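# Slide the reel fully onto the scanner glass

## Task

Take the reel that currently hangs over the edge of the scanner's glass and reposition it so the whole reel rests flat on the glass with the same face still on top; it must stay there on its own without the robot holding it, and at the end the grippers must be open and withdrawn from it.

## Robot and tools

Robot: two six-joint arms, left_arm and right_arm, each ending in a two-finger gripper with a wrist camera. Their names do not refer to image sides. Both arms are mounted near the table edge and face roughly +x. The left_arm base sits at (-0.039, +0.272, 0) m and the right_arm base at (+0.029, -0.357, 0) m. Each is turned only slightly about z, with quat_wxyz (+0.999, 0, 0, -0.052) and (+1.000, 0, 0, +0.016) respectively.

Scene frame: the origin is on the table surface midway between the arms. +x runs out across the table, +z points up, and +y is toward left_arm. All reported hand poses use this frame.

execute_actions takes "actions", a list that is empty or holds one entry, plus an optional "pictures" boolean. Images are included by default. An empty list commands nothing and just reports the state. A motion entry is {"rows": [...], "steps": n}. It has 1 to 15 rows and n from 1 to 15, defaulting to 15. Each step lasts 1/30 s and uses one row. If there are fewer rows than steps, the final row repeats. A wait entry is {"steps": n} with no rows and n up to 300. It returns after n steps counted from the previous result, and your reply time counts toward them. A refused call moves nothing.

Every row holds 14 numbers covering both arms, even if only one moves. The first seven are for left_arm and the last seven for right_arm. For each arm the order is waist, shoulder, elbow, wrist pitch, wrist yaw, wrist roll, then opening. The six joint values are absolute target angles in radians, on the same scale as the Joint positions line. They are not offsets. Stated ranges per arm: waist -2.880..2.880, shoulder 0.000..3.142, elbow 0.000..3.019, wrist pitch -1.693..1.571, wrist yaw -1.571..1.571, wrist roll -2.094..2.094. The true ends may differ by up to 0.019 rad. A call is refused if a target is more than 0.019 rad beyond a stated end and also farther out than that joint's last reported angle. Targets beyond a real end are cut to that end, and the result then reports "joint sent to its limit". That line can refer to an earlier action, and its absence does not prove there is more room. Opening is unitless, from -1 (closed) to +1 (fully open).

Motion is rate-limited. Each step, a joint target may lead the measured angle by at most 0.264 rad for the waist, 0.32 for the shoulder, 0.276 for the elbow, 0.33 for wrist pitch, 0.186 for wrist yaw and 0.522 for wrist roll. If an arm's targets would move its gripper more than 70 mm from where it is, all its targets are pulled back toward the current angles, so large moves need several calls. Between calls, including while you think or wait, the arms keep heading for the last row sent. They stop pursuing it once everything has nearly stopped, or once any step is HELD. After that, only a new action moves them farther. Fingers still in motion finish on their own.

Results: the state line gives, for each arm, end_effector_position (m) and end_effector_quat_wxyz. The position is the point between the finger pads, about 1 cm short of the fingertips, and it becomes less accurate at long reach. The gripper's +z is the direction the fingers point, and the fingers close along its y axis. Joint positions and Joint velocities list each arm's six joints (rad, rad/s) and then the pad gap (m, m/s; 0.094 m means fully open). grip_measured is the measured opening on the command scale, and each gripper may be off by about 1 mm. Away from -1 and +1, a commanded opening drives the fingers to where grip_measured would read that value. To hold something, command below grip_measured: about 0.03 below for a firm grip, less for a lighter one. The pad force limit is roughly 50 to 62 N, and it drops on parts under about 2 mm thick. "joint command not followed" means a clearance check changed or blocked some targets. HELD marks steps on which all or part of your row was not sent. Joint torques give total drive output per joint and are noisy and biased. They are nonzero even without contact. MOTOR HOT appears from 85 °C. At 100 °C the arm goes limp and drops, reported as OVER-TEMPERATURE FAULT, so avoid long loaded holds.

zoom_image takes "camera", one of cam_head_left, cam_head_right, cam_high, cam_low, cam_left_wrist or cam_right_wrist, and "region" [x0, y0, x1, y1]. The region is in pixels of that camera's latest 504x504 image, measured from the top-left corner, and can be at most 504 by 504. It returns an enlarged view. Camera calibrations (pinhole plus radial distortion, with K and world-to-camera transforms) are provided. They may be off by a few degrees and millimetres, and wrist camera poses follow the reported joints.

Its result says whether the goal was met and then presents the next task. Replying without any tool call ends everything.

Cautions: nothing may be pushed or knocked off the table. Keep the two arms from striking or squeezing each other. Avoid drops, slips, slams and forceful pushes. Brief outside tugs on held parts or pushes on loose objects can happen. Before finishing, confirm the reel is at rest flat and fully on the glass, with the grippers open and clear of it. Quick, smooth motion with modest effort is preferred.

Each tool is called after "Request:" by a JSON object that holds its "fn" and its "kwargs".

## Session

Request:
{"fn": "execute_actions", "kwargs": {"actions": []}}

Scene clock: 0.00 s of 4800.00 s.
left_arm: end_effector_position=(+0.7425, +0.7353, +0.1909) grip_measured=+1.000 end_effector_quat_wxyz=(+0.519, +0.082, +0.851, -0.022) | right_arm: end_effector_position=(+0.5084, +0.0537, +0.2005) grip_measured=+1.000 end_effector_quat_wxyz=(+0.113, -0.560, +0.812, -0.119)
Joint positions: left_arm=[ 0.761  2.436  2.409 -0.612  0.686  0.493  0.094] | right_arm=[ 0.752  1.889  1.803 -1.298  0.274 -0.451  0.094]
Joint velocities: left_arm=[-0.015 -0.005 -0.002  0.002  0.007  0.022  0.   ] | right_arm=[ 0.015  0.005  0.002  0.007 -0.037  0.022  0.   ]
Joint torques (N m, as the arm reports them, + toward a larger angle): no reading
camera_calibration (this result's frames):
cam_left_wrist: T_world_to_cam=[[-0.17288, -0.983367, -0.0557035, 0.862375], [-0.872693, 0.179152, -0.454215, 0.611786], [0.456639, -0.0299124, -0.889149, -0.0224199], [0, 0, 0, 1]] pos_world=[0.693226, 0.737757, 0.305985]
cam_right_wrist: T_world_to_cam=[[0.880261, -0.347112, 0.323502, -0.495666], [-0.471432, -0.717077, 0.513374, 0.185479], [0.0537771, -0.604412, -0.794855, 0.287781], [0, 0, 0, 1]] pos_world=[0.50828, 0.134889, 0.293873]

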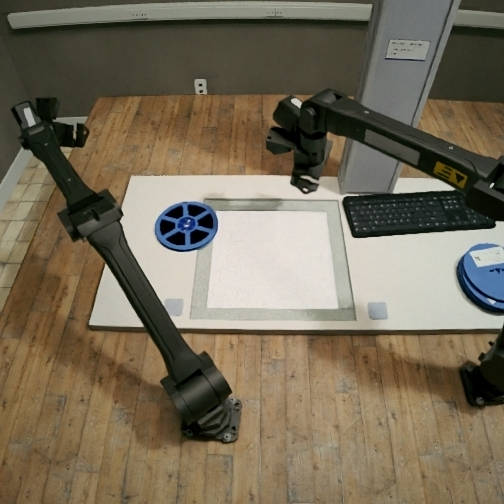

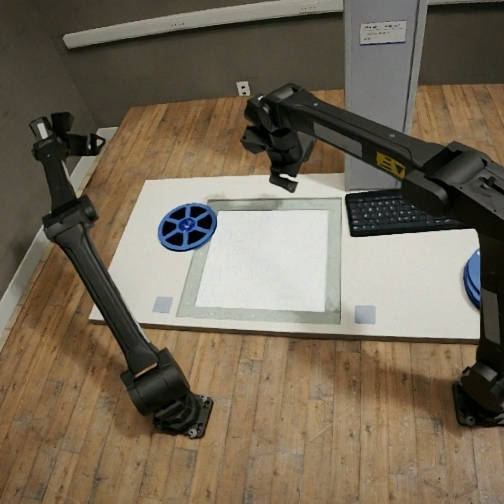

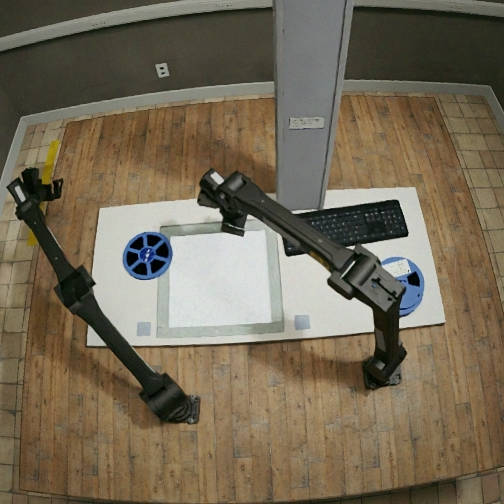

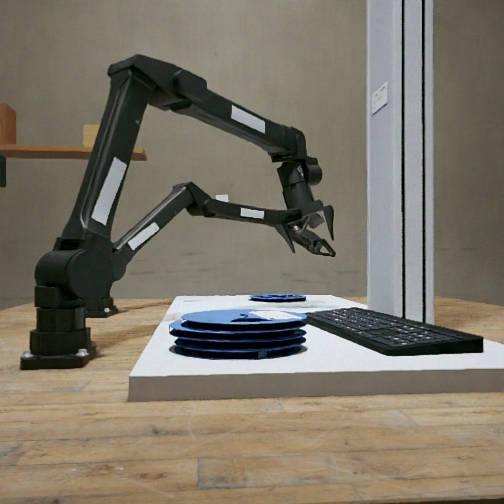

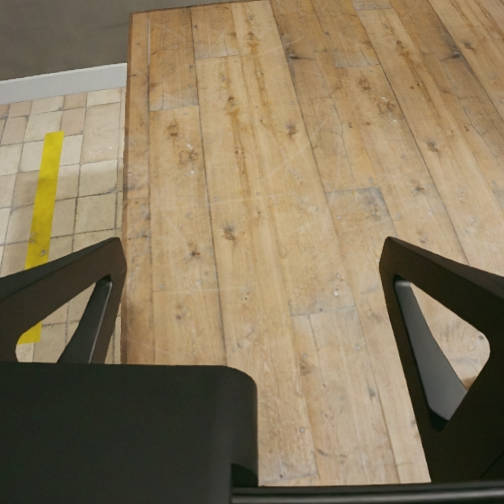

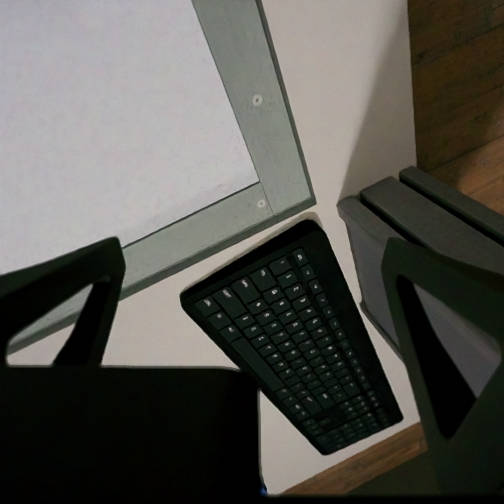

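Request:
{"fn": "execute_actions", "kwargs": {"actions": [{"rows": [[0.63,2.15,2.03,-0.95,0.34,-0.2,1, 0.55,1.45,1.32,-1.3,0.1,-0.6,1]], "steps": 15}], "pictures": false}}

Request:
{"fn": "execute_actions", "kwargs": {"actions": [{"rows": [[0.494,1.93,1.655,-1.28,0.0,-0.89,1, 0.15,1.1,0.9,-1.3,0.0,-0.7,1]], "steps": 15}], "pictures": false}}

Request:
{"fn": "execute_actions", "kwargs": {"actions": [{"steps": 10}]}}

Scene clock: 11.27 s of 4800.00 s.
left_arm: end_effector_position=(+0.6769, +0.5908, +0.1650) grip_measured=+1.000 end_effector_quat_wxyz=(+0.278, -0.256, +0.918, -0.119) | right_arm: end_effector_position=(+0.4227, -0.1305, +0.2270) grip_measured=+1.000 end_effector_quat_wxyz=(+0.076, -0.534, +0.841, -0.053)
Joint positions: left_arm=[ 0.598  2.147  2.038 -0.943  0.344 -0.142  0.094] | right_arm=[ 0.532  1.435  1.314 -1.298  0.105 -0.576  0.094]
Joint velocities: left_arm=[-0.073 -0.093  0.007  0.012 -0.022 -0.359  0.   ] | right_arm=[-0.005 -0.405  0.007  0.032  0.022 -0.095  0.   ]
Joint torques (N m, as the arm reports them, + toward a larger angle): left_arm=[  2.89 -23.15   7.84   0.49  -0.1    0.13] | right_arm=[ 1.42 -8.18 10.18  0.57 -0.31 -0.04]
Steps of this call (steps 1 to 90: nothing new was sent; then 7.77 s passed at rest; steps 91 to 105: all 15 steps of this action). Readings (joint positions):
91: left_arm=[0.756 2.423 2.388 -0.635 0.640 0.455] | right_arm=[0.747 1.881 1.787 -1.293 0.237 -0.459]
92: left_arm=[0.753 2.391 2.338 -0.685 0.586 0.405] | right_arm=[0.741 1.859 1.748 -1.291 0.202 -0.470]
94: left_arm=[0.737 2.322 2.226 -0.779 0.467 0.291] | right_arm=[0.718 1.802 1.654 -1.291 0.158 -0.489]
98: left_arm=[0.682 2.207 2.063 -0.911 0.349 0.045] | right_arm=[0.644 1.656 1.456 -1.291 0.116 -0.524]
105: the state above

Scene clock: 11.77 s of 4800.00 s.
left_arm: end_effector_position=(+0.5111, +0.4864, +0.1088) grip_measured=+1.000 end_effector_quat_wxyz=(+0.006, -0.566, +0.824, -0.003) | right_arm: end_effector_position=(+0.3248, -0.3109, +0.1747) grip_measured=+1.000 end_effector_quat_wxyz=(+0.032, -0.408, +0.913, -0.010)
Joint positions: left_arm=[ 0.479  1.935  1.656 -1.278  0.004 -0.83   0.094] | right_arm=[ 0.127  1.097  0.89  -1.297  0.003 -0.682  0.094]
Joint velocities: left_arm=[ 0.034 -0.015 -0.007 -0.017 -0.066 -0.388  0.   ] | right_arm=[ 0.083 -0.005 -0.002  0.032 -0.022 -0.081  0.   ]
Joint torques (N m, as the arm reports them, + toward a larger angle): left_arm=[  1.11 -20.27   7.38  -0.19  -0.29   0.11] | right_arm=[ 0.72 -5.56 10.25  0.43 -0.25 -0.04]
Steps of this call (steps 1 to 15: all 15 steps of this action). Readings (joint positions):
1: left_arm=[0.591 2.135 2.023 -0.962 0.299 -0.183] | right_arm=[0.525 1.413 1.299 -1.294 0.079 -0.585]
2: left_arm=[0.587 2.108 1.980 -1.008 0.245 -0.235] | right_arm=[0.512 1.382 1.264 -1.290 0.057 -0.594]
4: left_arm=[0.569 2.047 1.874 -1.100 0.131 -0.344] | right_arm=[0.457 1.306 1.172 -1.290 0.029 -0.611]
8: left_arm=[0.520 1.949 1.687 -1.246 0.009 -0.631] | right_arm=[0.274 1.164 0.989 -1.290 0.007 -0.645]
15: the state above

Scene clock: 12.10 s of 4800.00 s.
left_arm: end_effector_position=(+0.5089, +0.4919, +0.1088) grip_measured=+1.000 end_effector_quat_wxyz=(+0.006, -0.589, +0.808, -0.003) | right_arm: end_effector_position=(+0.3244, -0.3084, +0.1747) grip_measured=+1.000 end_effector_quat_wxyz=(+0.032, -0.416, +0.909, -0.010)
Joint positions: left_arm=[ 0.488  1.935  1.656 -1.278  0.002 -0.877  0.094] | right_arm=[ 0.135  1.097  0.89  -1.297  0.002 -0.692  0.094]
Joint velocities: left_arm=[-0.005  0.005  0.007  0.012 -0.066 -0.037  0.   ] | right_arm=[-0.005 -0.005  0.022  0.002 -0.022 -0.037  0.   ]
Joint torques (N m, as the arm reports them, + toward a larger angle): left_arm=[  0.33 -20.53   7.33  -0.17  -0.3    0.1 ] | right_arm=[ 1.05 -5.86 10.31  0.43 -0.24 -0.09]
Steps of this call (steps 1 to 10: the robot went on to your last target). Readings (joint positions):
1: left_arm=[0.481 1.935 1.656 -1.278 0.003 -0.841] | right_arm=[0.130 1.097 0.890 -1.297 0.003 -0.684]
2: left_arm=[0.482 1.935 1.656 -1.278 0.003 -0.849] | right_arm=[0.133 1.097 0.890 -1.297 0.003 -0.686]
4: left_arm=[0.485 1.935 1.656 -1.278 0.002 -0.861] | right_arm=[0.135 1.097 0.890 -1.297 0.002 -0.688]
8: left_arm=[0.488 1.935 1.656 -1.278 0.002 -0.874] | right_arm=[0.135 1.097 0.890 -1.297 0.002 -0.691]
10: the state above
camera_calibration (this result's frames):
cam_left_wrist: T_world_to_cam=[[0.948561, -0.316139, 0.0169956, -0.328739], [-0.268111, -0.773587, 0.574177, 0.46329], [-0.168372, -0.549198, -0.818555, 0.56977], [0, 0, 0, 1]] pos_world=[0.531976, 0.567385, 0.205965]
cam_right_wrist: T_world_to_cam=[[0.752665, -0.656613, 0.048519, -0.457027], [-0.570458, -0.613561, 0.546004, -0.0893208], [-0.328744, -0.438636, -0.836376, 0.24076], [0, 0, 0, 1]] pos_world=[0.372183, -0.249288, 0.27231]

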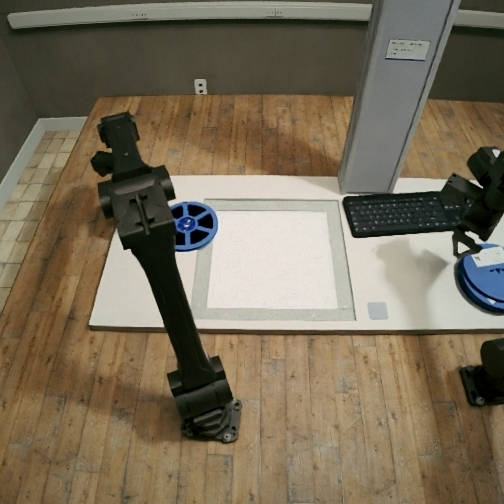

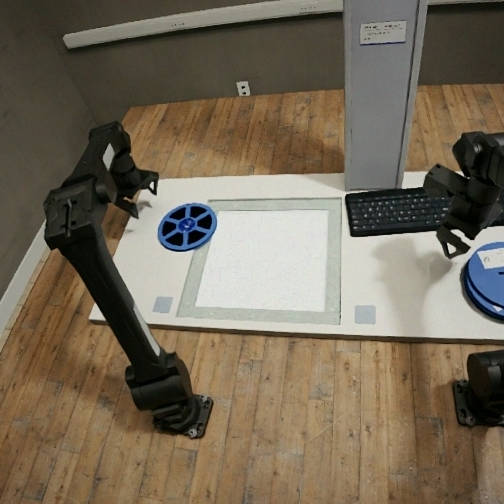

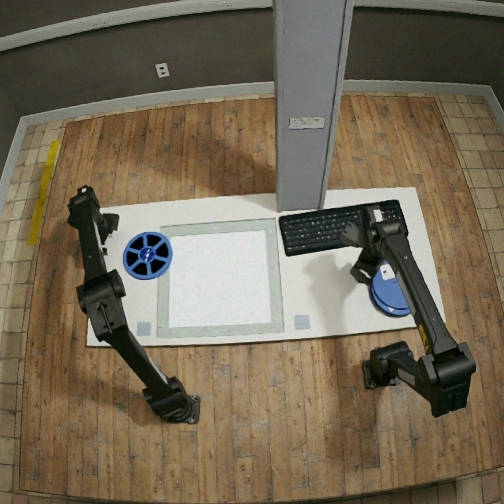

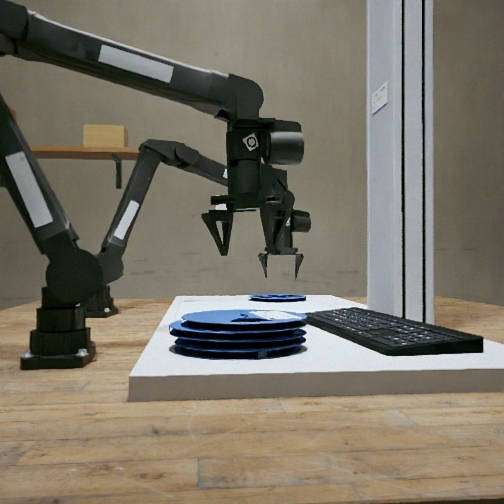

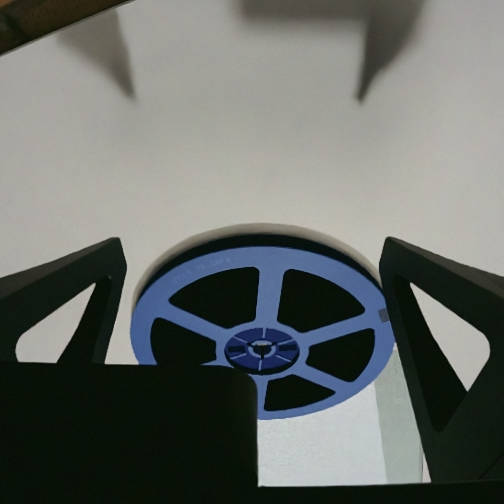

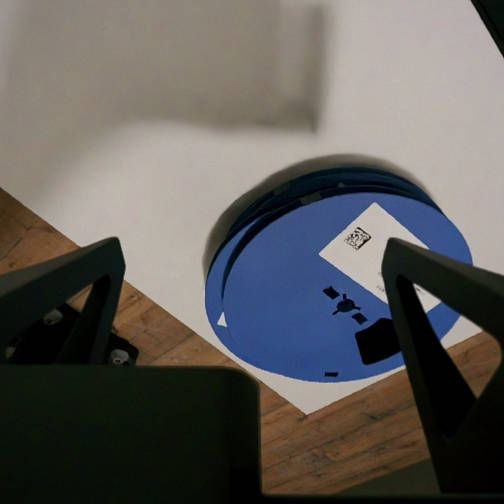

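Request:
{"fn": "execute_actions", "kwargs": {"actions": [{"rows": [[0.494,1.95,1.63,-1.24,0.0,-0.89,1, 0.15,1.1,0.9,-1.3,0.0,-0.7,1],[0.494,1.95,1.63,-1.24,0.0,-0.89,1, 0.15,1.1,0.9,-1.3,0.0,-0.7,1],[0.494,1.95,1.63,-1.24,0.0,-0.89,1, 0.15,1.1,0.9,-1.3,0.0,-0.7,1],[0.494,1.97,1.60,-1.19,0.0,-0.89,1, 0.15,1.1,0.9,-1.3,0.0,-0.7,1],[0.494,1.97,1.60,-1.19,0.0,-0.89,1, 0.15,1.1,0.9,-1.3,0.0,-0.7,1],[0.494,1.97,1.60,-1.19,0.0,-0.89,1, 0.15,1.1,0.9,-1.3,0.0,-0.7,1],[0.494,1.989,1.575,-1.145,0.0,-0.89,1, 0.15,1.1,0.9,-1.3,0.0,-0.7,1]], "steps": 15}]}}

Scene clock: 15.67 s of 4800.00 s.
left_arm: end_effector_position=(+0.5076, +0.4913, +0.0502) grip_measured=+1.000 end_effector_quat_wxyz=(+0.001, -0.592, +0.806, -0.002) | right_arm: end_effector_position=(+0.3244, -0.3084, +0.1747) grip_measured=+1.000 end_effector_quat_wxyz=(+0.032, -0.416, +0.909, -0.010)
Joint positions: left_arm=[ 0.488  1.991  1.58  -1.156  0.002 -0.883  0.094] | right_arm=[ 0.135  1.097  0.89  -1.297  0.002 -0.693  0.094]
Joint velocities: left_arm=[ 0.005  0.054 -0.017  0.012 -0.037 -0.007  0.   ] | right_arm=[ 0.005  0.005  0.012 -0.012 -0.007 -0.051  0.   ]
Joint torques (N m, as the arm reports them, + toward a larger angle): left_arm=[  0.48 -20.4    6.66   0.13  -0.3    0.06] | right_arm=[ 0.97 -5.9  10.28  0.42 -0.24 -0.05]
Steps of this call (steps 1 to 30: the robot went on to your last target; steps 31 to 90: nothing new was sent; then 0.07 s passed at rest; steps 91 to 105: all 15 steps of this action). Readings (joint positions):
91: left_arm=[0.488 1.935 1.653 -1.272 0.002 -0.882] | right_arm=[0.135 1.097 0.890 -1.297 0.002 -0.693]
92: left_arm=[0.488 1.935 1.651 -1.264 0.002 -0.882] | right_arm=[0.135 1.097 0.890 -1.297 0.002 -0.693]
94: left_arm=[0.488 1.937 1.640 -1.243 0.002 -0.882] | right_arm=[0.135 1.097 0.890 -1.297 0.002 -0.693]
98: left_arm=[0.488 1.948 1.606 -1.181 0.002 -0.883] | right_arm=[0.135 1.097 0.890 -1.297 0.002 -0.693]
105: the state above
camera_calibration (this result's frames):
cam_left_wrist: T_world_to_cam=[[0.950476, -0.310656, 0.00944731, -0.329907], [-0.258384, -0.772923, 0.579507, 0.490631], [-0.172725, -0.553248, -0.814913, 0.525259], [0, 0, 0, 1]] pos_world=[0.531065, 0.567331, 0.146833]
cam_right_wrist: T_world_to_cam=[[0.753414, -0.65575, 0.0485765, -0.457013], [-0.569763, -0.61417, 0.546045, -0.0897416], [-0.328235, -0.439075, -0.836346, 0.240454], [0, 0, 0, 1]] pos_world=[0.372114, -0.249226, 0.272306]

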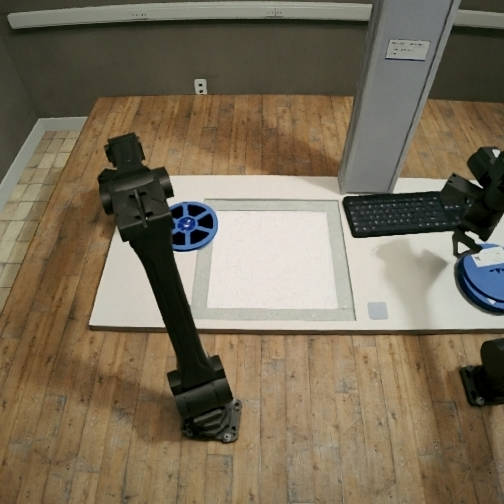

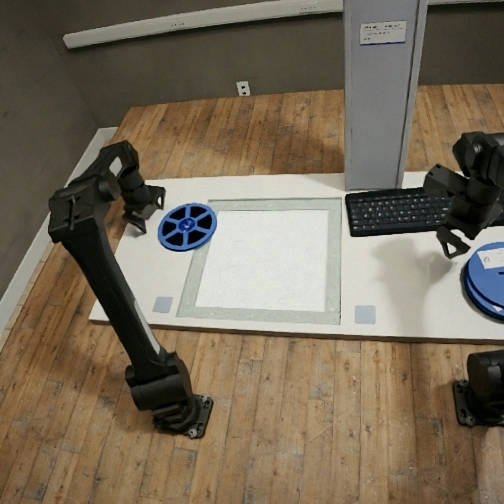

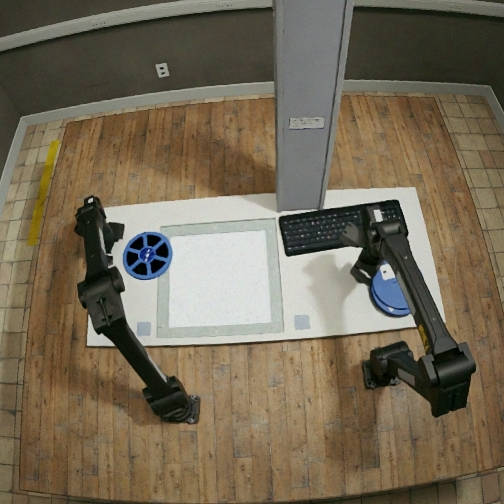

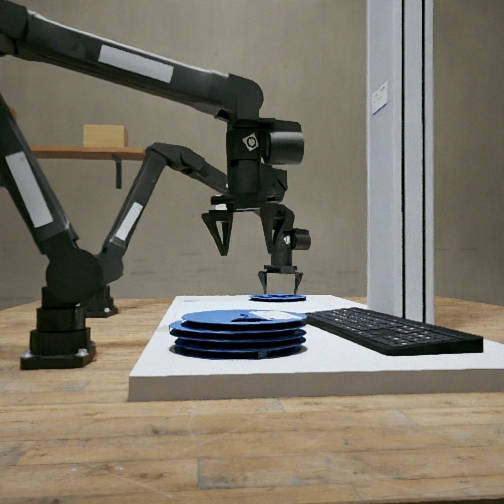

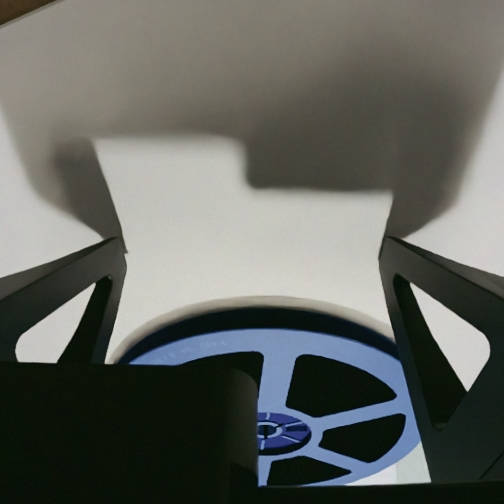

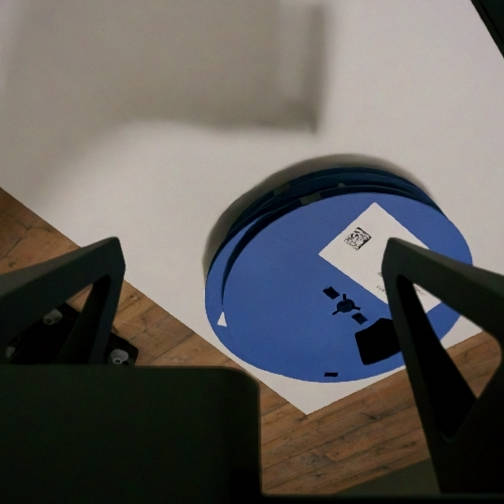

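Request:
{"fn": "zoom_image", "kwargs": {"camera": "cam_left_wrist", "region": [60, 170, 220, 330]}}

Request:
{"fn": "zoom_image", "kwargs": {"camera": "cam_low", "region": [235, 260, 325, 310]}}

Region (60, 170, 220, 330) of cam_left_wrist's 504x504 image, scaled by 3.150, with more detail than that image has.

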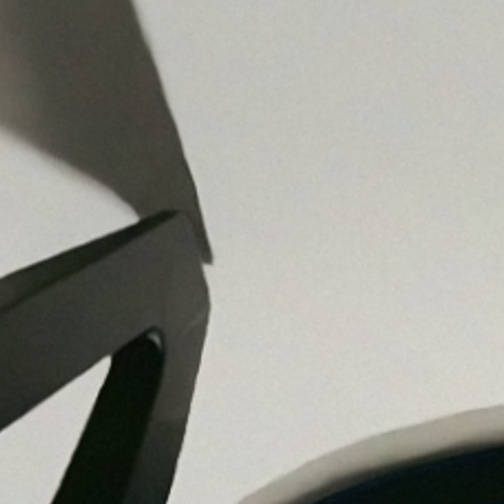

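Region (235, 260, 325, 310) of cam_low's 504x504 image, scaled by 5.600, with more detail than that image has.

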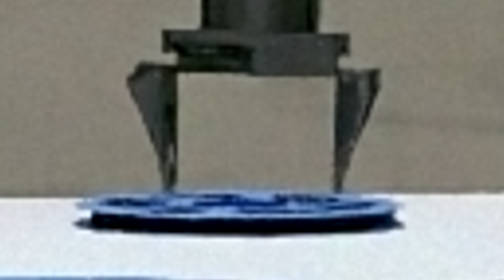

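Request:
{"fn": "execute_actions", "kwargs": {"actions": [{"rows": [[0.478,1.978,1.560,-1.14,0.0,-0.90,1, 0.15,1.1,0.9,-1.3,0.0,-0.7,1],[0.478,1.978,1.560,-1.14,0.0,-0.90,1, 0.15,1.1,0.9,-1.3,0.0,-0.7,1],[0.466,1.966,1.542,-1.133,0.0,-0.913,1, 0.15,1.1,0.9,-1.3,0.0,-0.7,1],[0.466,1.966,1.542,-1.133,0.0,-0.913,1, 0.15,1.1,0.9,-1.3,0.0,-0.7,1],[0.454,1.954,1.524,-1.127,0.0,-0.926,1, 0.15,1.1,0.9,-1.3,0.0,-0.7,1],[0.454,1.954,1.524,-1.127,0.0,-0.926,1, 0.15,1.1,0.9,-1.3,0.0,-0.7,1],[0.442,1.943,1.505,-1.12,0.0,-0.939,1, 0.15,1.1,0.9,-1.3,0.0,-0.7,1],[0.442,1.943,1.505,-1.12,0.0,-0.939,1, 0.15,1.1,0.9,-1.3,0.0,-0.7,1],[0.43,1.931,1.487,-1.113,0.0,-0.952,1, 0.15,1.1,0.9,-1.3,0.0,-0.7,1],[0.43,1.931,1.487,-1.113,0.0,-0.952,1, 0.15,1.1,0.9,-1.3,0.0,-0.7,1],[0.418,1.92,1.468,-1.107,0.0,-0.965,1, 0.15,1.1,0.9,-1.3,0.0,-0.7,1],[0.418,1.92,1.468,-1.107,0.0,-0.965,1, 0.15,1.1,0.9,-1.3,0.0,-0.7,1],[0.405,1.908,1.450,-1.10,0.0,-0.98,1, 0.15,1.1,0.9,-1.3,0.0,-0.7,1]], "steps": 15}]}}

Scene clock: 28.80 s of 4800.00 s.
left_arm: end_effector_position=(+0.4945, +0.4426, +0.0479) grip_measured=+1.000 end_effector_quat_wxyz=(+0.002, -0.591, +0.806, -0.000) | right_arm: end_effector_position=(+0.3244, -0.3084, +0.1747) grip_measured=+1.000 end_effector_quat_wxyz=(+0.032, -0.416, +0.909, -0.010)
Joint positions: left_arm=[ 0.415  1.925  1.468 -1.111 -0.001 -0.954  0.094] | right_arm=[ 0.135  1.097  0.89  -1.297  0.002 -0.693  0.094]
Joint velocities: left_arm=[-0.22  -0.112 -0.154 -0.002 -0.066 -0.037  0.   ] | right_arm=[ 0.005  0.005 -0.002  0.002  0.11   0.022  0.   ]
Joint torques (N m, as the arm reports them, + toward a larger angle): left_arm=[  0.82 -20.07   6.42   0.12  -0.2    0.08] | right_arm=[ 0.99 -5.88 10.27  0.41 -0.24 -0.05]
Steps of this call (steps 1 to 15: the robot went on to your last target; steps 16 to 90: nothing new was sent; then 9.63 s passed at rest; steps 91 to 105: all 15 steps of this action). Readings (joint positions):
91: left_arm=[0.488 1.992 1.578 -1.153 0.002 -0.884] | right_arm=[0.135 1.097 0.890 -1.297 0.002 -0.693]
92: left_arm=[0.488 1.991 1.576 -1.151 0.002 -0.886] | right_arm=[0.135 1.097 0.890 -1.297 0.002 -0.693]
94: left_arm=[0.486 1.986 1.567 -1.143 0.002 -0.893] | right_arm=[0.135 1.097 0.890 -1.297 0.002 -0.693]
98: left_arm=[0.471 1.964 1.530 -1.132 0.002 -0.912] | right_arm=[0.135 1.097 0.890 -1.297 0.002 -0.693]
105: the state above
camera_calibration (this result's frames):
cam_left_wrist: T_world_to_cam=[[0.950131, -0.311756, 0.00767154, -0.331886], [-0.258675, -0.774141, 0.577748, 0.451722], [-0.174178, -0.550921, -0.816179, 0.493959], [0, 0, 0, 1]] pos_world=[0.518221, 0.518362, 0.144723]
cam_right_wrist: T_world_to_cam=[[0.753414, -0.65575, 0.0485765, -0.457013], [-0.569763, -0.61417, 0.546045, -0.0897416], [-0.328235, -0.439075, -0.836346, 0.240454], [0, 0, 0, 1]] pos_world=[0.372114, -0.249226, 0.272306]

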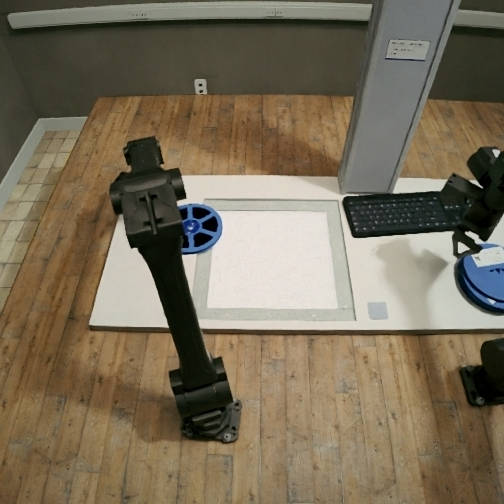

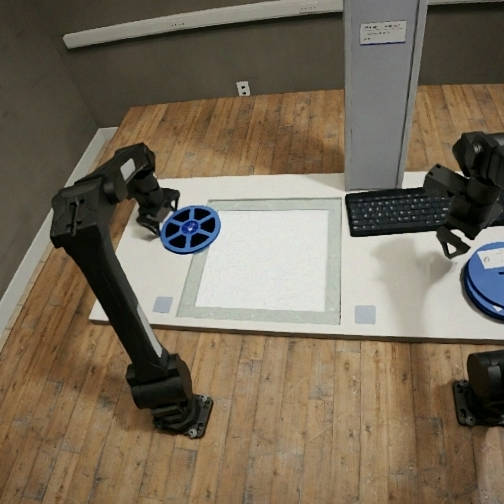

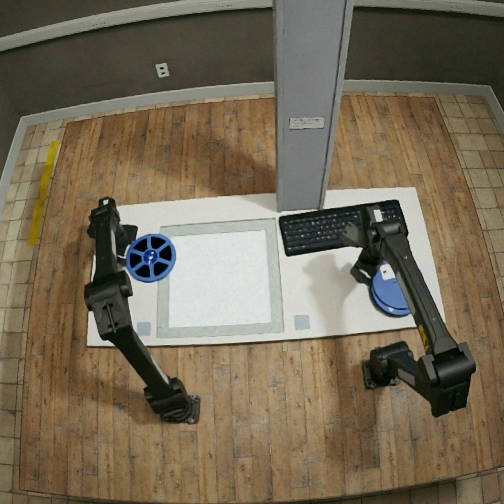

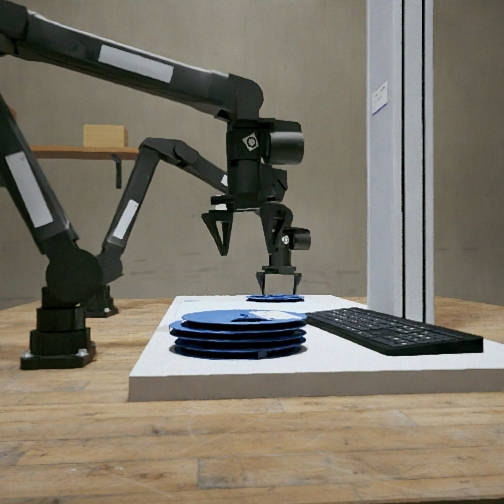

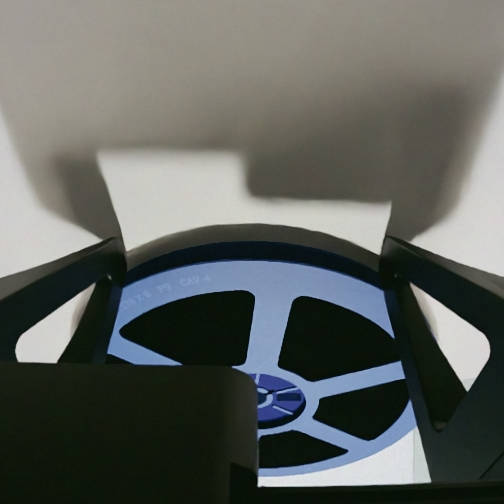

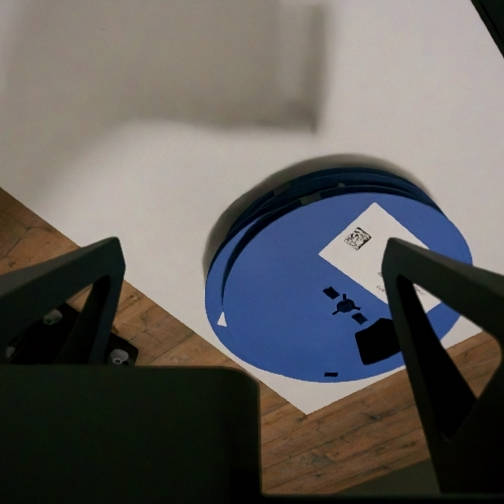

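Request:
{"fn": "execute_actions", "kwargs": {"actions": [{"rows": [[0.393,1.896,1.435,-1.095,0.0,-0.992,1, 0.15,1.1,0.9,-1.3,0.0,-0.7,1],[0.393,1.896,1.435,-1.095,0.0,-0.992,1, 0.15,1.1,0.9,-1.3,0.0,-0.7,1],[0.381,1.886,1.42,-1.09,0.0,-1.004,1, 0.15,1.1,0.9,-1.3,0.0,-0.7,1],[0.381,1.886,1.42,-1.09,0.0,-1.004,1, 0.15,1.1,0.9,-1.3,0.0,-0.7,1],[0.369,1.876,1.405,-1.085,0.0,-1.016,1, 0.15,1.1,0.9,-1.3,0.0,-0.7,1],[0.369,1.876,1.405,-1.085,0.0,-1.016,1, 0.15,1.1,0.9,-1.3,0.0,-0.7,1],[0.357,1.866,1.39,-1.08,0.0,-1.028,1, 0.15,1.1,0.9,-1.3,0.0,-0.7,1],[0.357,1.866,1.39,-1.08,0.0,-1.028,1, 0.15,1.1,0.9,-1.3,0.0,-0.7,1],[0.345,1.856,1.375,-1.075,0.0,-1.04,1, 0.15,1.1,0.9,-1.3,0.0,-0.7,1],[0.345,1.856,1.375,-1.075,0.0,-1.04,1, 0.15,1.1,0.9,-1.3,0.0,-0.7,1],[0.333,1.846,1.36,-1.07,0.0,-1.052,1, 0.15,1.1,0.9,-1.3,0.0,-0.7,1],[0.333,1.846,1.36,-1.07,0.0,-1.052,1, 0.15,1.1,0.9,-1.3,0.0,-0.7,1],[0.32,1.836,1.345,-1.065,0.0,-1.065,1, 0.15,1.1,0.9,-1.3,0.0,-0.7,1]], "steps": 15}]}}

Scene clock: 32.60 s of 4800.00 s.
left_arm: end_effector_position=(+0.4772, +0.3916, +0.0489) grip_measured=+1.000 end_effector_quat_wxyz=(+0.002, -0.593, +0.805, -0.000) | right_arm: end_effector_position=(+0.3244, -0.3084, +0.1747) grip_measured=+1.000 end_effector_quat_wxyz=(+0.032, -0.416, +0.909, -0.010)
Joint positions: left_arm=[ 0.333  1.853  1.361 -1.075 -0.001 -1.04   0.094] | right_arm=[ 0.135  1.097  0.89  -1.297  0.002 -0.693  0.094]
Joint velocities: left_arm=[-0.2   -0.093 -0.129 -0.027  0.051 -0.125  0.   ] | right_arm=[-0.005  0.005  0.017  0.027  0.007 -0.022  0.   ]
Joint torques (N m, as the arm reports them, + toward a larger angle): left_arm=[ -0.25 -19.61   6.08   0.19  -0.14   0.03] | right_arm=[ 0.99 -5.9  10.28  0.41 -0.24 -0.05]
Steps of this call (steps 1 to 30: the robot went on to your last target; steps 31 to 90: nothing new was sent; then 0.30 s passed at rest; steps 91 to 105: all 15 steps of this action). Readings (joint positions):
91: left_arm=[0.402 1.919 1.460 -1.108 -0.001 -0.972] | right_arm=[0.135 1.097 0.890 -1.297 0.002 -0.693]
92: left_arm=[0.402 1.917 1.456 -1.105 -0.001 -0.974] | right_arm=[0.135 1.097 0.890 -1.297 0.002 -0.693]
94: left_arm=[0.401 1.909 1.443 -1.099 -0.001 -0.982] | right_arm=[0.135 1.097 0.890 -1.297 0.002 -0.693]
98: left_arm=[0.387 1.888 1.412 -1.090 -0.001 -1.002] | right_arm=[0.135 1.097 0.890 -1.297 0.002 -0.693]
105: the state above
camera_calibration (this result's frames):
cam_left_wrist: T_world_to_cam=[[0.951315, -0.308131, 0.00748801, -0.333307], [-0.255695, -0.775394, 0.577394, 0.406226], [-0.172107, -0.551198, -0.816431, 0.462765], [0, 0, 0, 1]] pos_world=[0.500594, 0.467359, 0.145759]
cam_right_wrist: T_world_to_cam=[[0.753414, -0.65575, 0.0485765, -0.457013], [-0.569763, -0.61417, 0.546045, -0.0897416], [-0.328235, -0.439075, -0.836346, 0.240454], [0, 0, 0, 1]] pos_world=[0.372114, -0.249226, 0.272306]

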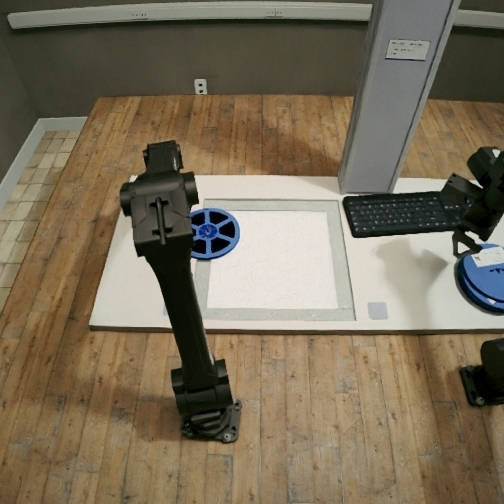

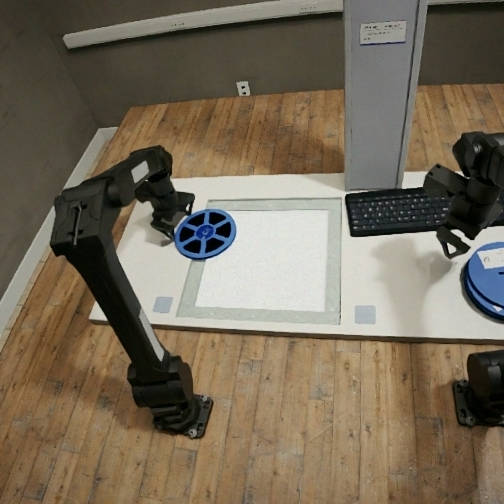

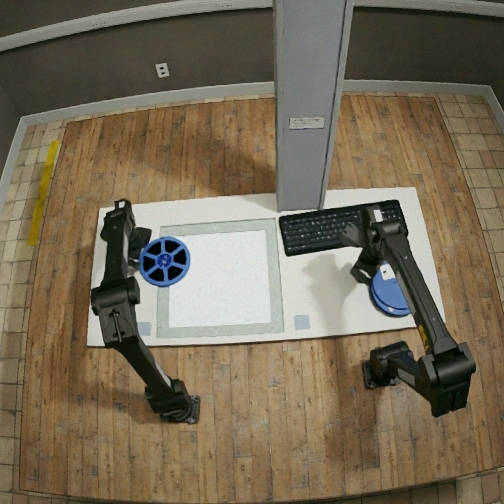

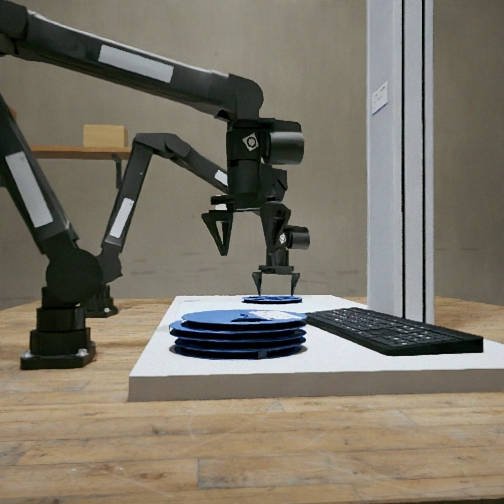

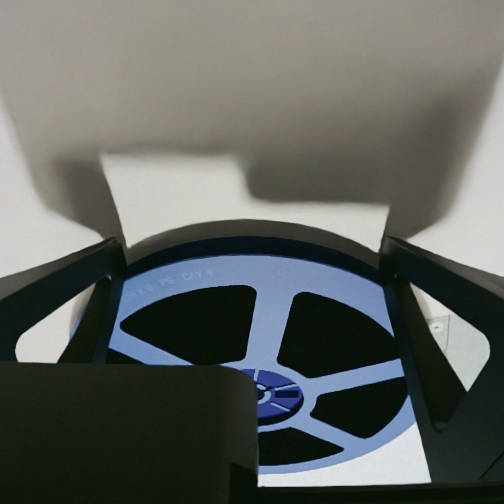

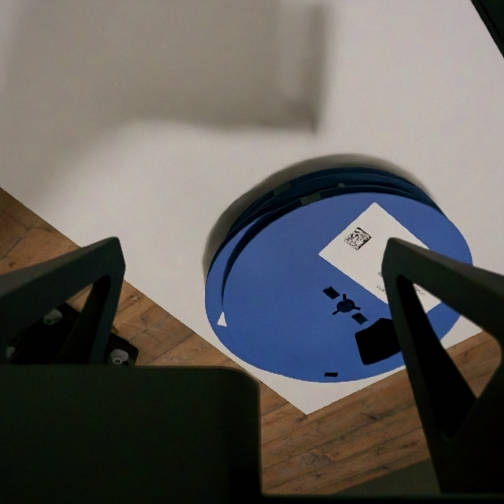

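Request:
{"fn": "execute_actions", "kwargs": {"actions": [{"rows": [[0.306,1.826,1.333,-1.061,0.0,-1.079,1, 0.15,1.1,0.9,-1.3,0.0,-0.7,1],[0.306,1.826,1.333,-1.061,0.0,-1.079,1, 0.15,1.1,0.9,-1.3,0.0,-0.7,1],[0.293,1.817,1.32,-1.058,0.0,-1.092,1, 0.15,1.1,0.9,-1.3,0.0,-0.7,1],[0.293,1.817,1.32,-1.058,0.0,-1.092,1, 0.15,1.1,0.9,-1.3,0.0,-0.7,1],[0.279,1.808,1.308,-1.054,0.0,-1.106,1, 0.15,1.1,0.9,-1.3,0.0,-0.7,1],[0.279,1.808,1.308,-1.054,0.0,-1.106,1, 0.15,1.1,0.9,-1.3,0.0,-0.7,1],[0.266,1.80,1.296,-1.051,0.0,-1.119,1, 0.15,1.1,0.9,-1.3,0.0,-0.7,1],[0.266,1.80,1.296,-1.051,0.0,-1.119,1, 0.15,1.1,0.9,-1.3,0.0,-0.7,1],[0.252,1.791,1.283,-1.047,0.0,-1.133,1, 0.15,1.1,0.9,-1.3,0.0,-0.7,1],[0.252,1.791,1.283,-1.047,0.0,-1.133,1, 0.15,1.1,0.9,-1.3,0.0,-0.7,1],[0.239,1.782,1.271,-1.044,0.0,-1.146,1, 0.15,1.1,0.9,-1.3,0.0,-0.7,1],[0.239,1.782,1.271,-1.044,0.0,-1.146,1, 0.15,1.1,0.9,-1.3,0.0,-0.7,1],[0.225,1.774,1.259,-1.04,0.0,-1.16,1, 0.15,1.1,0.9,-1.3,0.0,-0.7,1]], "steps": 15}]}}

Scene clock: 36.07 s of 4800.00 s.
left_arm: end_effector_position=(+0.4607, +0.3384, +0.0512) grip_measured=+1.000 end_effector_quat_wxyz=(+0.003, -0.592, +0.806, -0.000) | right_arm: end_effector_position=(+0.3244, -0.3084, +0.1747) grip_measured=+1.000 end_effector_quat_wxyz=(+0.032, -0.416, +0.909, -0.010)
Joint positions: left_arm=[ 0.238  1.79   1.275 -1.049 -0.003 -1.133  0.094] | right_arm=[ 0.135  1.097  0.89  -1.297  0.002 -0.693  0.094]
Joint velocities: left_arm=[-0.21  -0.083 -0.095 -0.002 -0.022 -0.11   0.   ] | right_arm=[-0.015  0.005 -0.002  0.012 -0.022 -0.007  0.   ]
Joint torques (N m, as the arm reports them, + toward a larger angle): left_arm=[ -0.62 -17.22   6.26   0.16  -0.09   0.1 ] | right_arm=[ 0.98 -5.9  10.28  0.41 -0.24 -0.05]
Steps of this call (steps 1 to 30: the robot went on to your last target; steps 31 to 89: nothing new was sent; steps 90 to 104: all 15 steps of this action). Readings (joint positions):
90: left_arm=[0.320 1.848 1.355 -1.073 -0.001 -1.056] | right_arm=[0.135 1.097 0.890 -1.297 0.002 -0.693]
91: left_arm=[0.320 1.846 1.352 -1.071 -0.001 -1.058] | right_arm=[0.135 1.097 0.890 -1.297 0.002 -0.693]
93: left_arm=[0.318 1.840 1.342 -1.066 -0.002 -1.067] | right_arm=[0.135 1.097 0.890 -1.297 0.002 -0.693]
97: left_arm=[0.298 1.821 1.316 -1.060 -0.002 -1.091] | right_arm=[0.135 1.097 0.890 -1.297 0.002 -0.693]
104: the state above
camera_calibration (this result's frames):
cam_left_wrist: T_world_to_cam=[[0.950467, -0.310676, 0.00966495, -0.332882], [-0.259307, -0.775398, 0.575776, 0.361206], [-0.171386, -0.549762, -0.817551, 0.431789], [0, 0, 0, 1]] pos_world=[0.484059, 0.414041, 0.148253]
cam_right_wrist: T_world_to_cam=[[0.753414, -0.65575, 0.0485765, -0.457013], [-0.569763, -0.61417, 0.546045, -0.0897416], [-0.328235, -0.439075, -0.836346, 0.240454], [0, 0, 0, 1]] pos_world=[0.372114, -0.249226, 0.272306]

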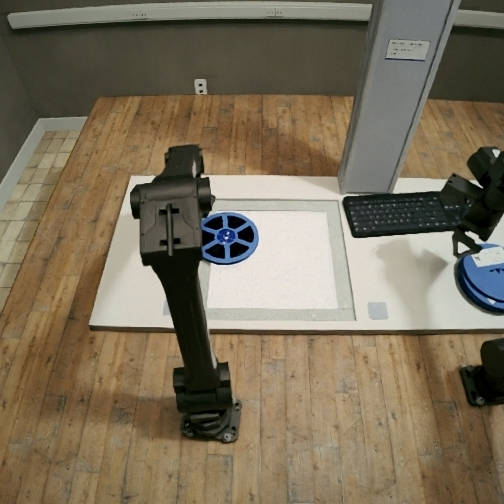

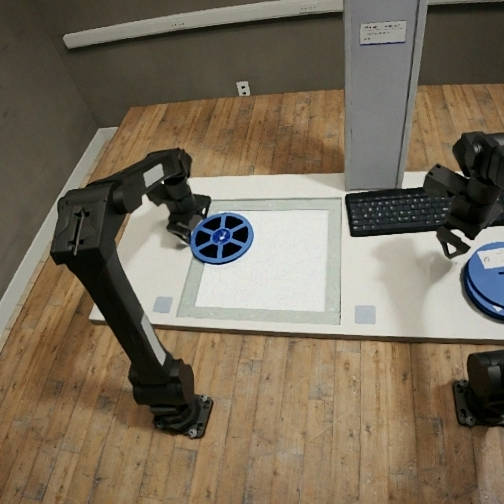

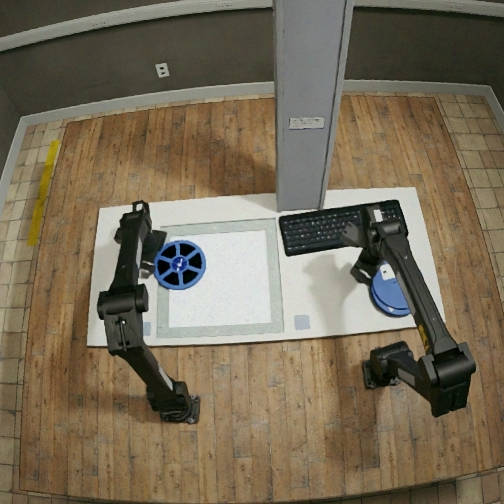

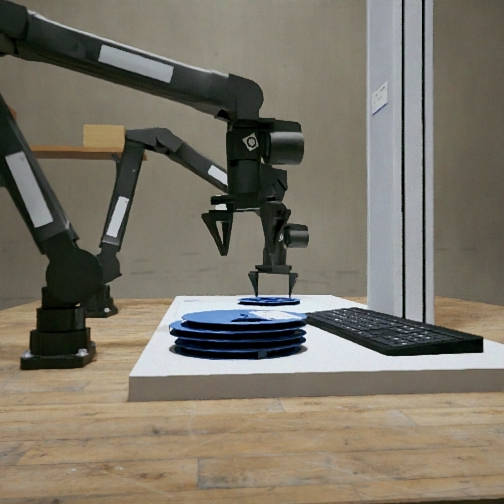

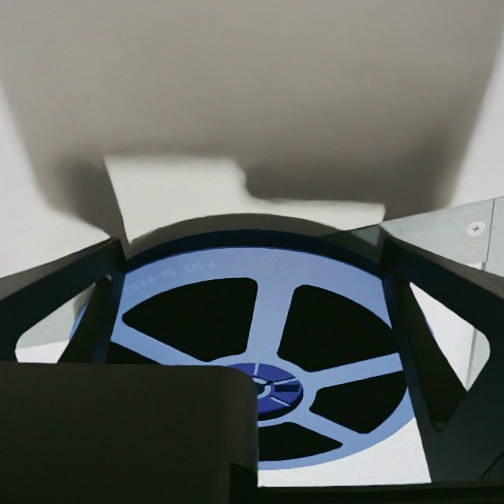

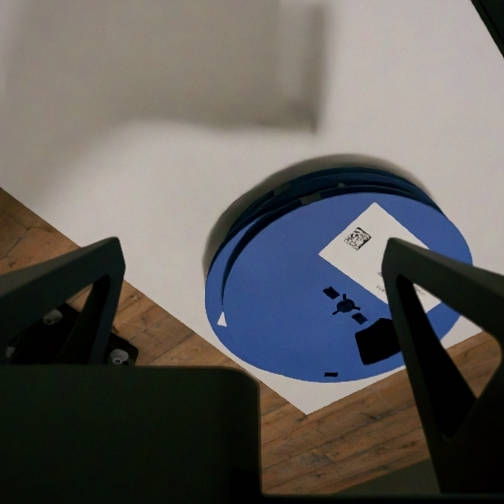

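Request:
{"fn": "execute_actions", "kwargs": {"actions": [{"rows": [[0.21,1.767,1.249,-1.037,0.0,-1.175,1, 0.15,1.1,0.9,-1.3,0.0,-0.7,1],[0.21,1.767,1.249,-1.037,0.0,-1.175,1, 0.15,1.1,0.9,-1.3,0.0,-0.7,1],[0.195,1.76,1.24,-1.034,0.0,-1.19,1, 0.15,1.1,0.9,-1.3,0.0,-0.7,1],[0.195,1.76,1.24,-1.034,0.0,-1.19,1, 0.15,1.1,0.9,-1.3,0.0,-0.7,1],[0.18,1.754,1.23,-1.031,0.0,-1.205,1, 0.15,1.1,0.9,-1.3,0.0,-0.7,1],[0.18,1.754,1.23,-1.031,0.0,-1.205,1, 0.15,1.1,0.9,-1.3,0.0,-0.7,1],[0.165,1.747,1.22,-1.028,0.0,-1.22,1, 0.15,1.1,0.9,-1.3,0.0,-0.7,1],[0.165,1.747,1.22,-1.028,0.0,-1.22,1, 0.15,1.1,0.9,-1.3,0.0,-0.7,1],[0.15,1.74,1.211,-1.025,0.0,-1.235,1, 0.15,1.1,0.9,-1.3,0.0,-0.7,1],[0.15,1.74,1.211,-1.025,0.0,-1.235,1, 0.15,1.1,0.9,-1.3,0.0,-0.7,1],[0.135,1.734,1.201,-1.022,0.0,-1.25,1, 0.15,1.1,0.9,-1.3,0.0,-0.7,1],[0.135,1.734,1.201,-1.022,0.0,-1.25,1, 0.15,1.1,0.9,-1.3,0.0,-0.7,1],[0.12,1.727,1.192,-1.02,0.0,-1.265,1, 0.15,1.1,0.9,-1.3,0.0,-0.7,1]], "steps": 15}]}}

Scene clock: 39.50 s of 4800.00 s.
left_arm: end_effector_position=(+0.4444, +0.2857, +0.0515) grip_measured=+1.000 end_effector_quat_wxyz=(+0.004, -0.591, +0.807, -0.000) | right_arm: end_effector_position=(+0.3244, -0.3084, +0.1747) grip_measured=+1.000 end_effector_quat_wxyz=(+0.032, -0.416, +0.909, -0.010)
Joint positions: left_arm=[ 0.133  1.742  1.207 -1.029 -0.004 -1.236  0.094] | right_arm=[ 0.135  1.097  0.89  -1.297  0.002 -0.693  0.094]
Joint velocities: left_arm=[-0.22  -0.073 -0.085 -0.007 -0.051 -0.168  0.   ] | right_arm=[-0.005  0.005  0.012 -0.002 -0.007 -0.037  0.   ]
Joint torques (N m, as the arm reports them, + toward a larger angle): left_arm=[ -0.69 -16.45   6.02   0.21  -0.08   0.09] | right_arm=[ 0.98 -5.9  10.28  0.42 -0.24 -0.05]
Steps of this call (steps 1 to 30: the robot went on to your last target; steps 31 to 88: nothing new was sent; steps 89 to 103: all 15 steps of this action). Readings (joint positions):
89: left_arm=[0.225 1.786 1.269 -1.048 -0.003 -1.150] | right_arm=[0.135 1.097 0.890 -1.297 0.002 -0.693]
90: left_arm=[0.225 1.785 1.267 -1.047 -0.003 -1.152] | right_arm=[0.135 1.097 0.890 -1.297 0.002 -0.693]
92: left_arm=[0.223 1.780 1.260 -1.042 -0.004 -1.162] | right_arm=[0.135 1.097 0.890 -1.297 0.002 -0.693]
96: left_arm=[0.201 1.766 1.240 -1.036 -0.004 -1.188] | right_arm=[0.135 1.097 0.890 -1.297 0.002 -0.693]
103: the state above
camera_calibration (this result's frames):
cam_left_wrist: T_world_to_cam=[[0.94998, -0.31213, 0.0105808, -0.333227], [-0.261288, -0.775769, 0.574379, 0.316975], [-0.171073, -0.548414, -0.818521, 0.399723], [0, 0, 0, 1]] pos_world=[0.467763, 0.361103, 0.148644]
cam_right_wrist: T_world_to_cam=[[0.753414, -0.65575, 0.0485765, -0.457013], [-0.569763, -0.61417, 0.546045, -0.0897416], [-0.328235, -0.439075, -0.836346, 0.240454], [0, 0, 0, 1]] pos_world=[0.372114, -0.249226, 0.272306]

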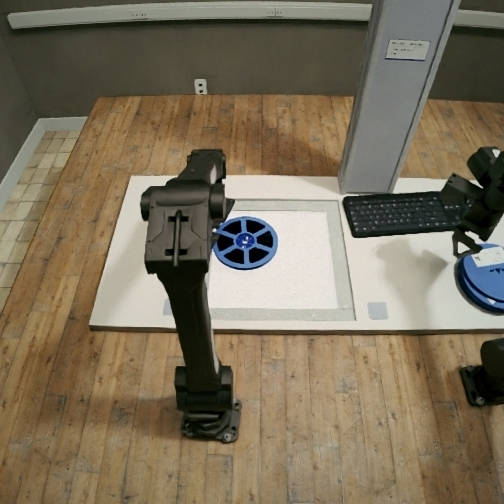

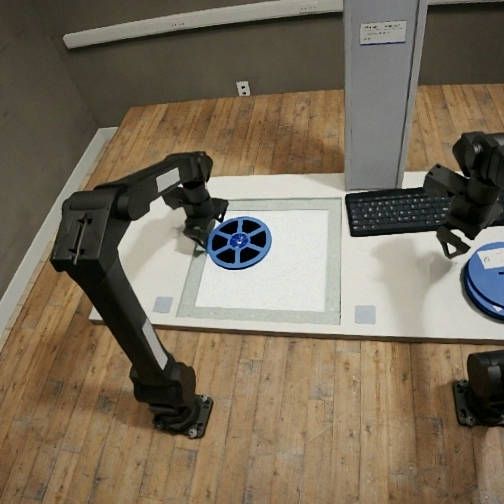

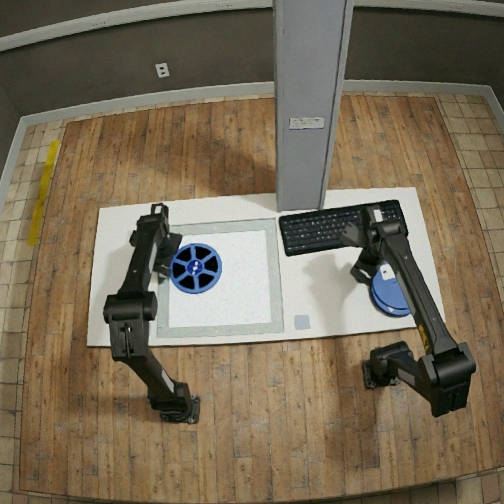

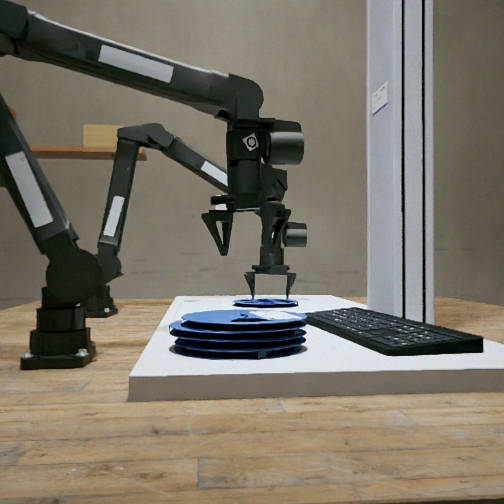

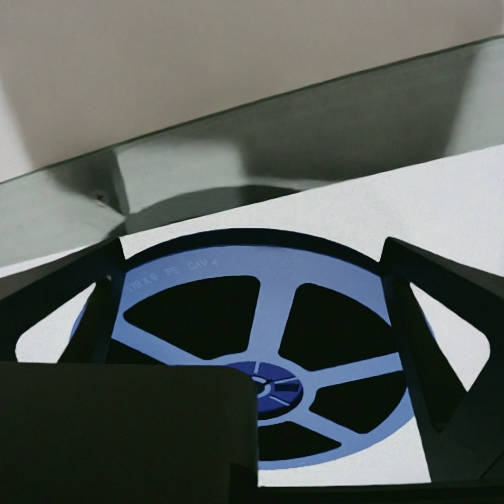

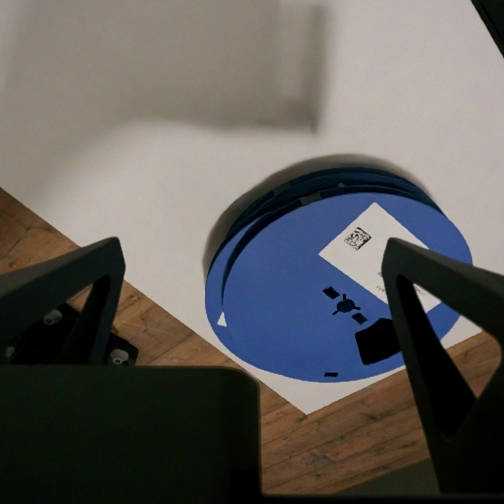

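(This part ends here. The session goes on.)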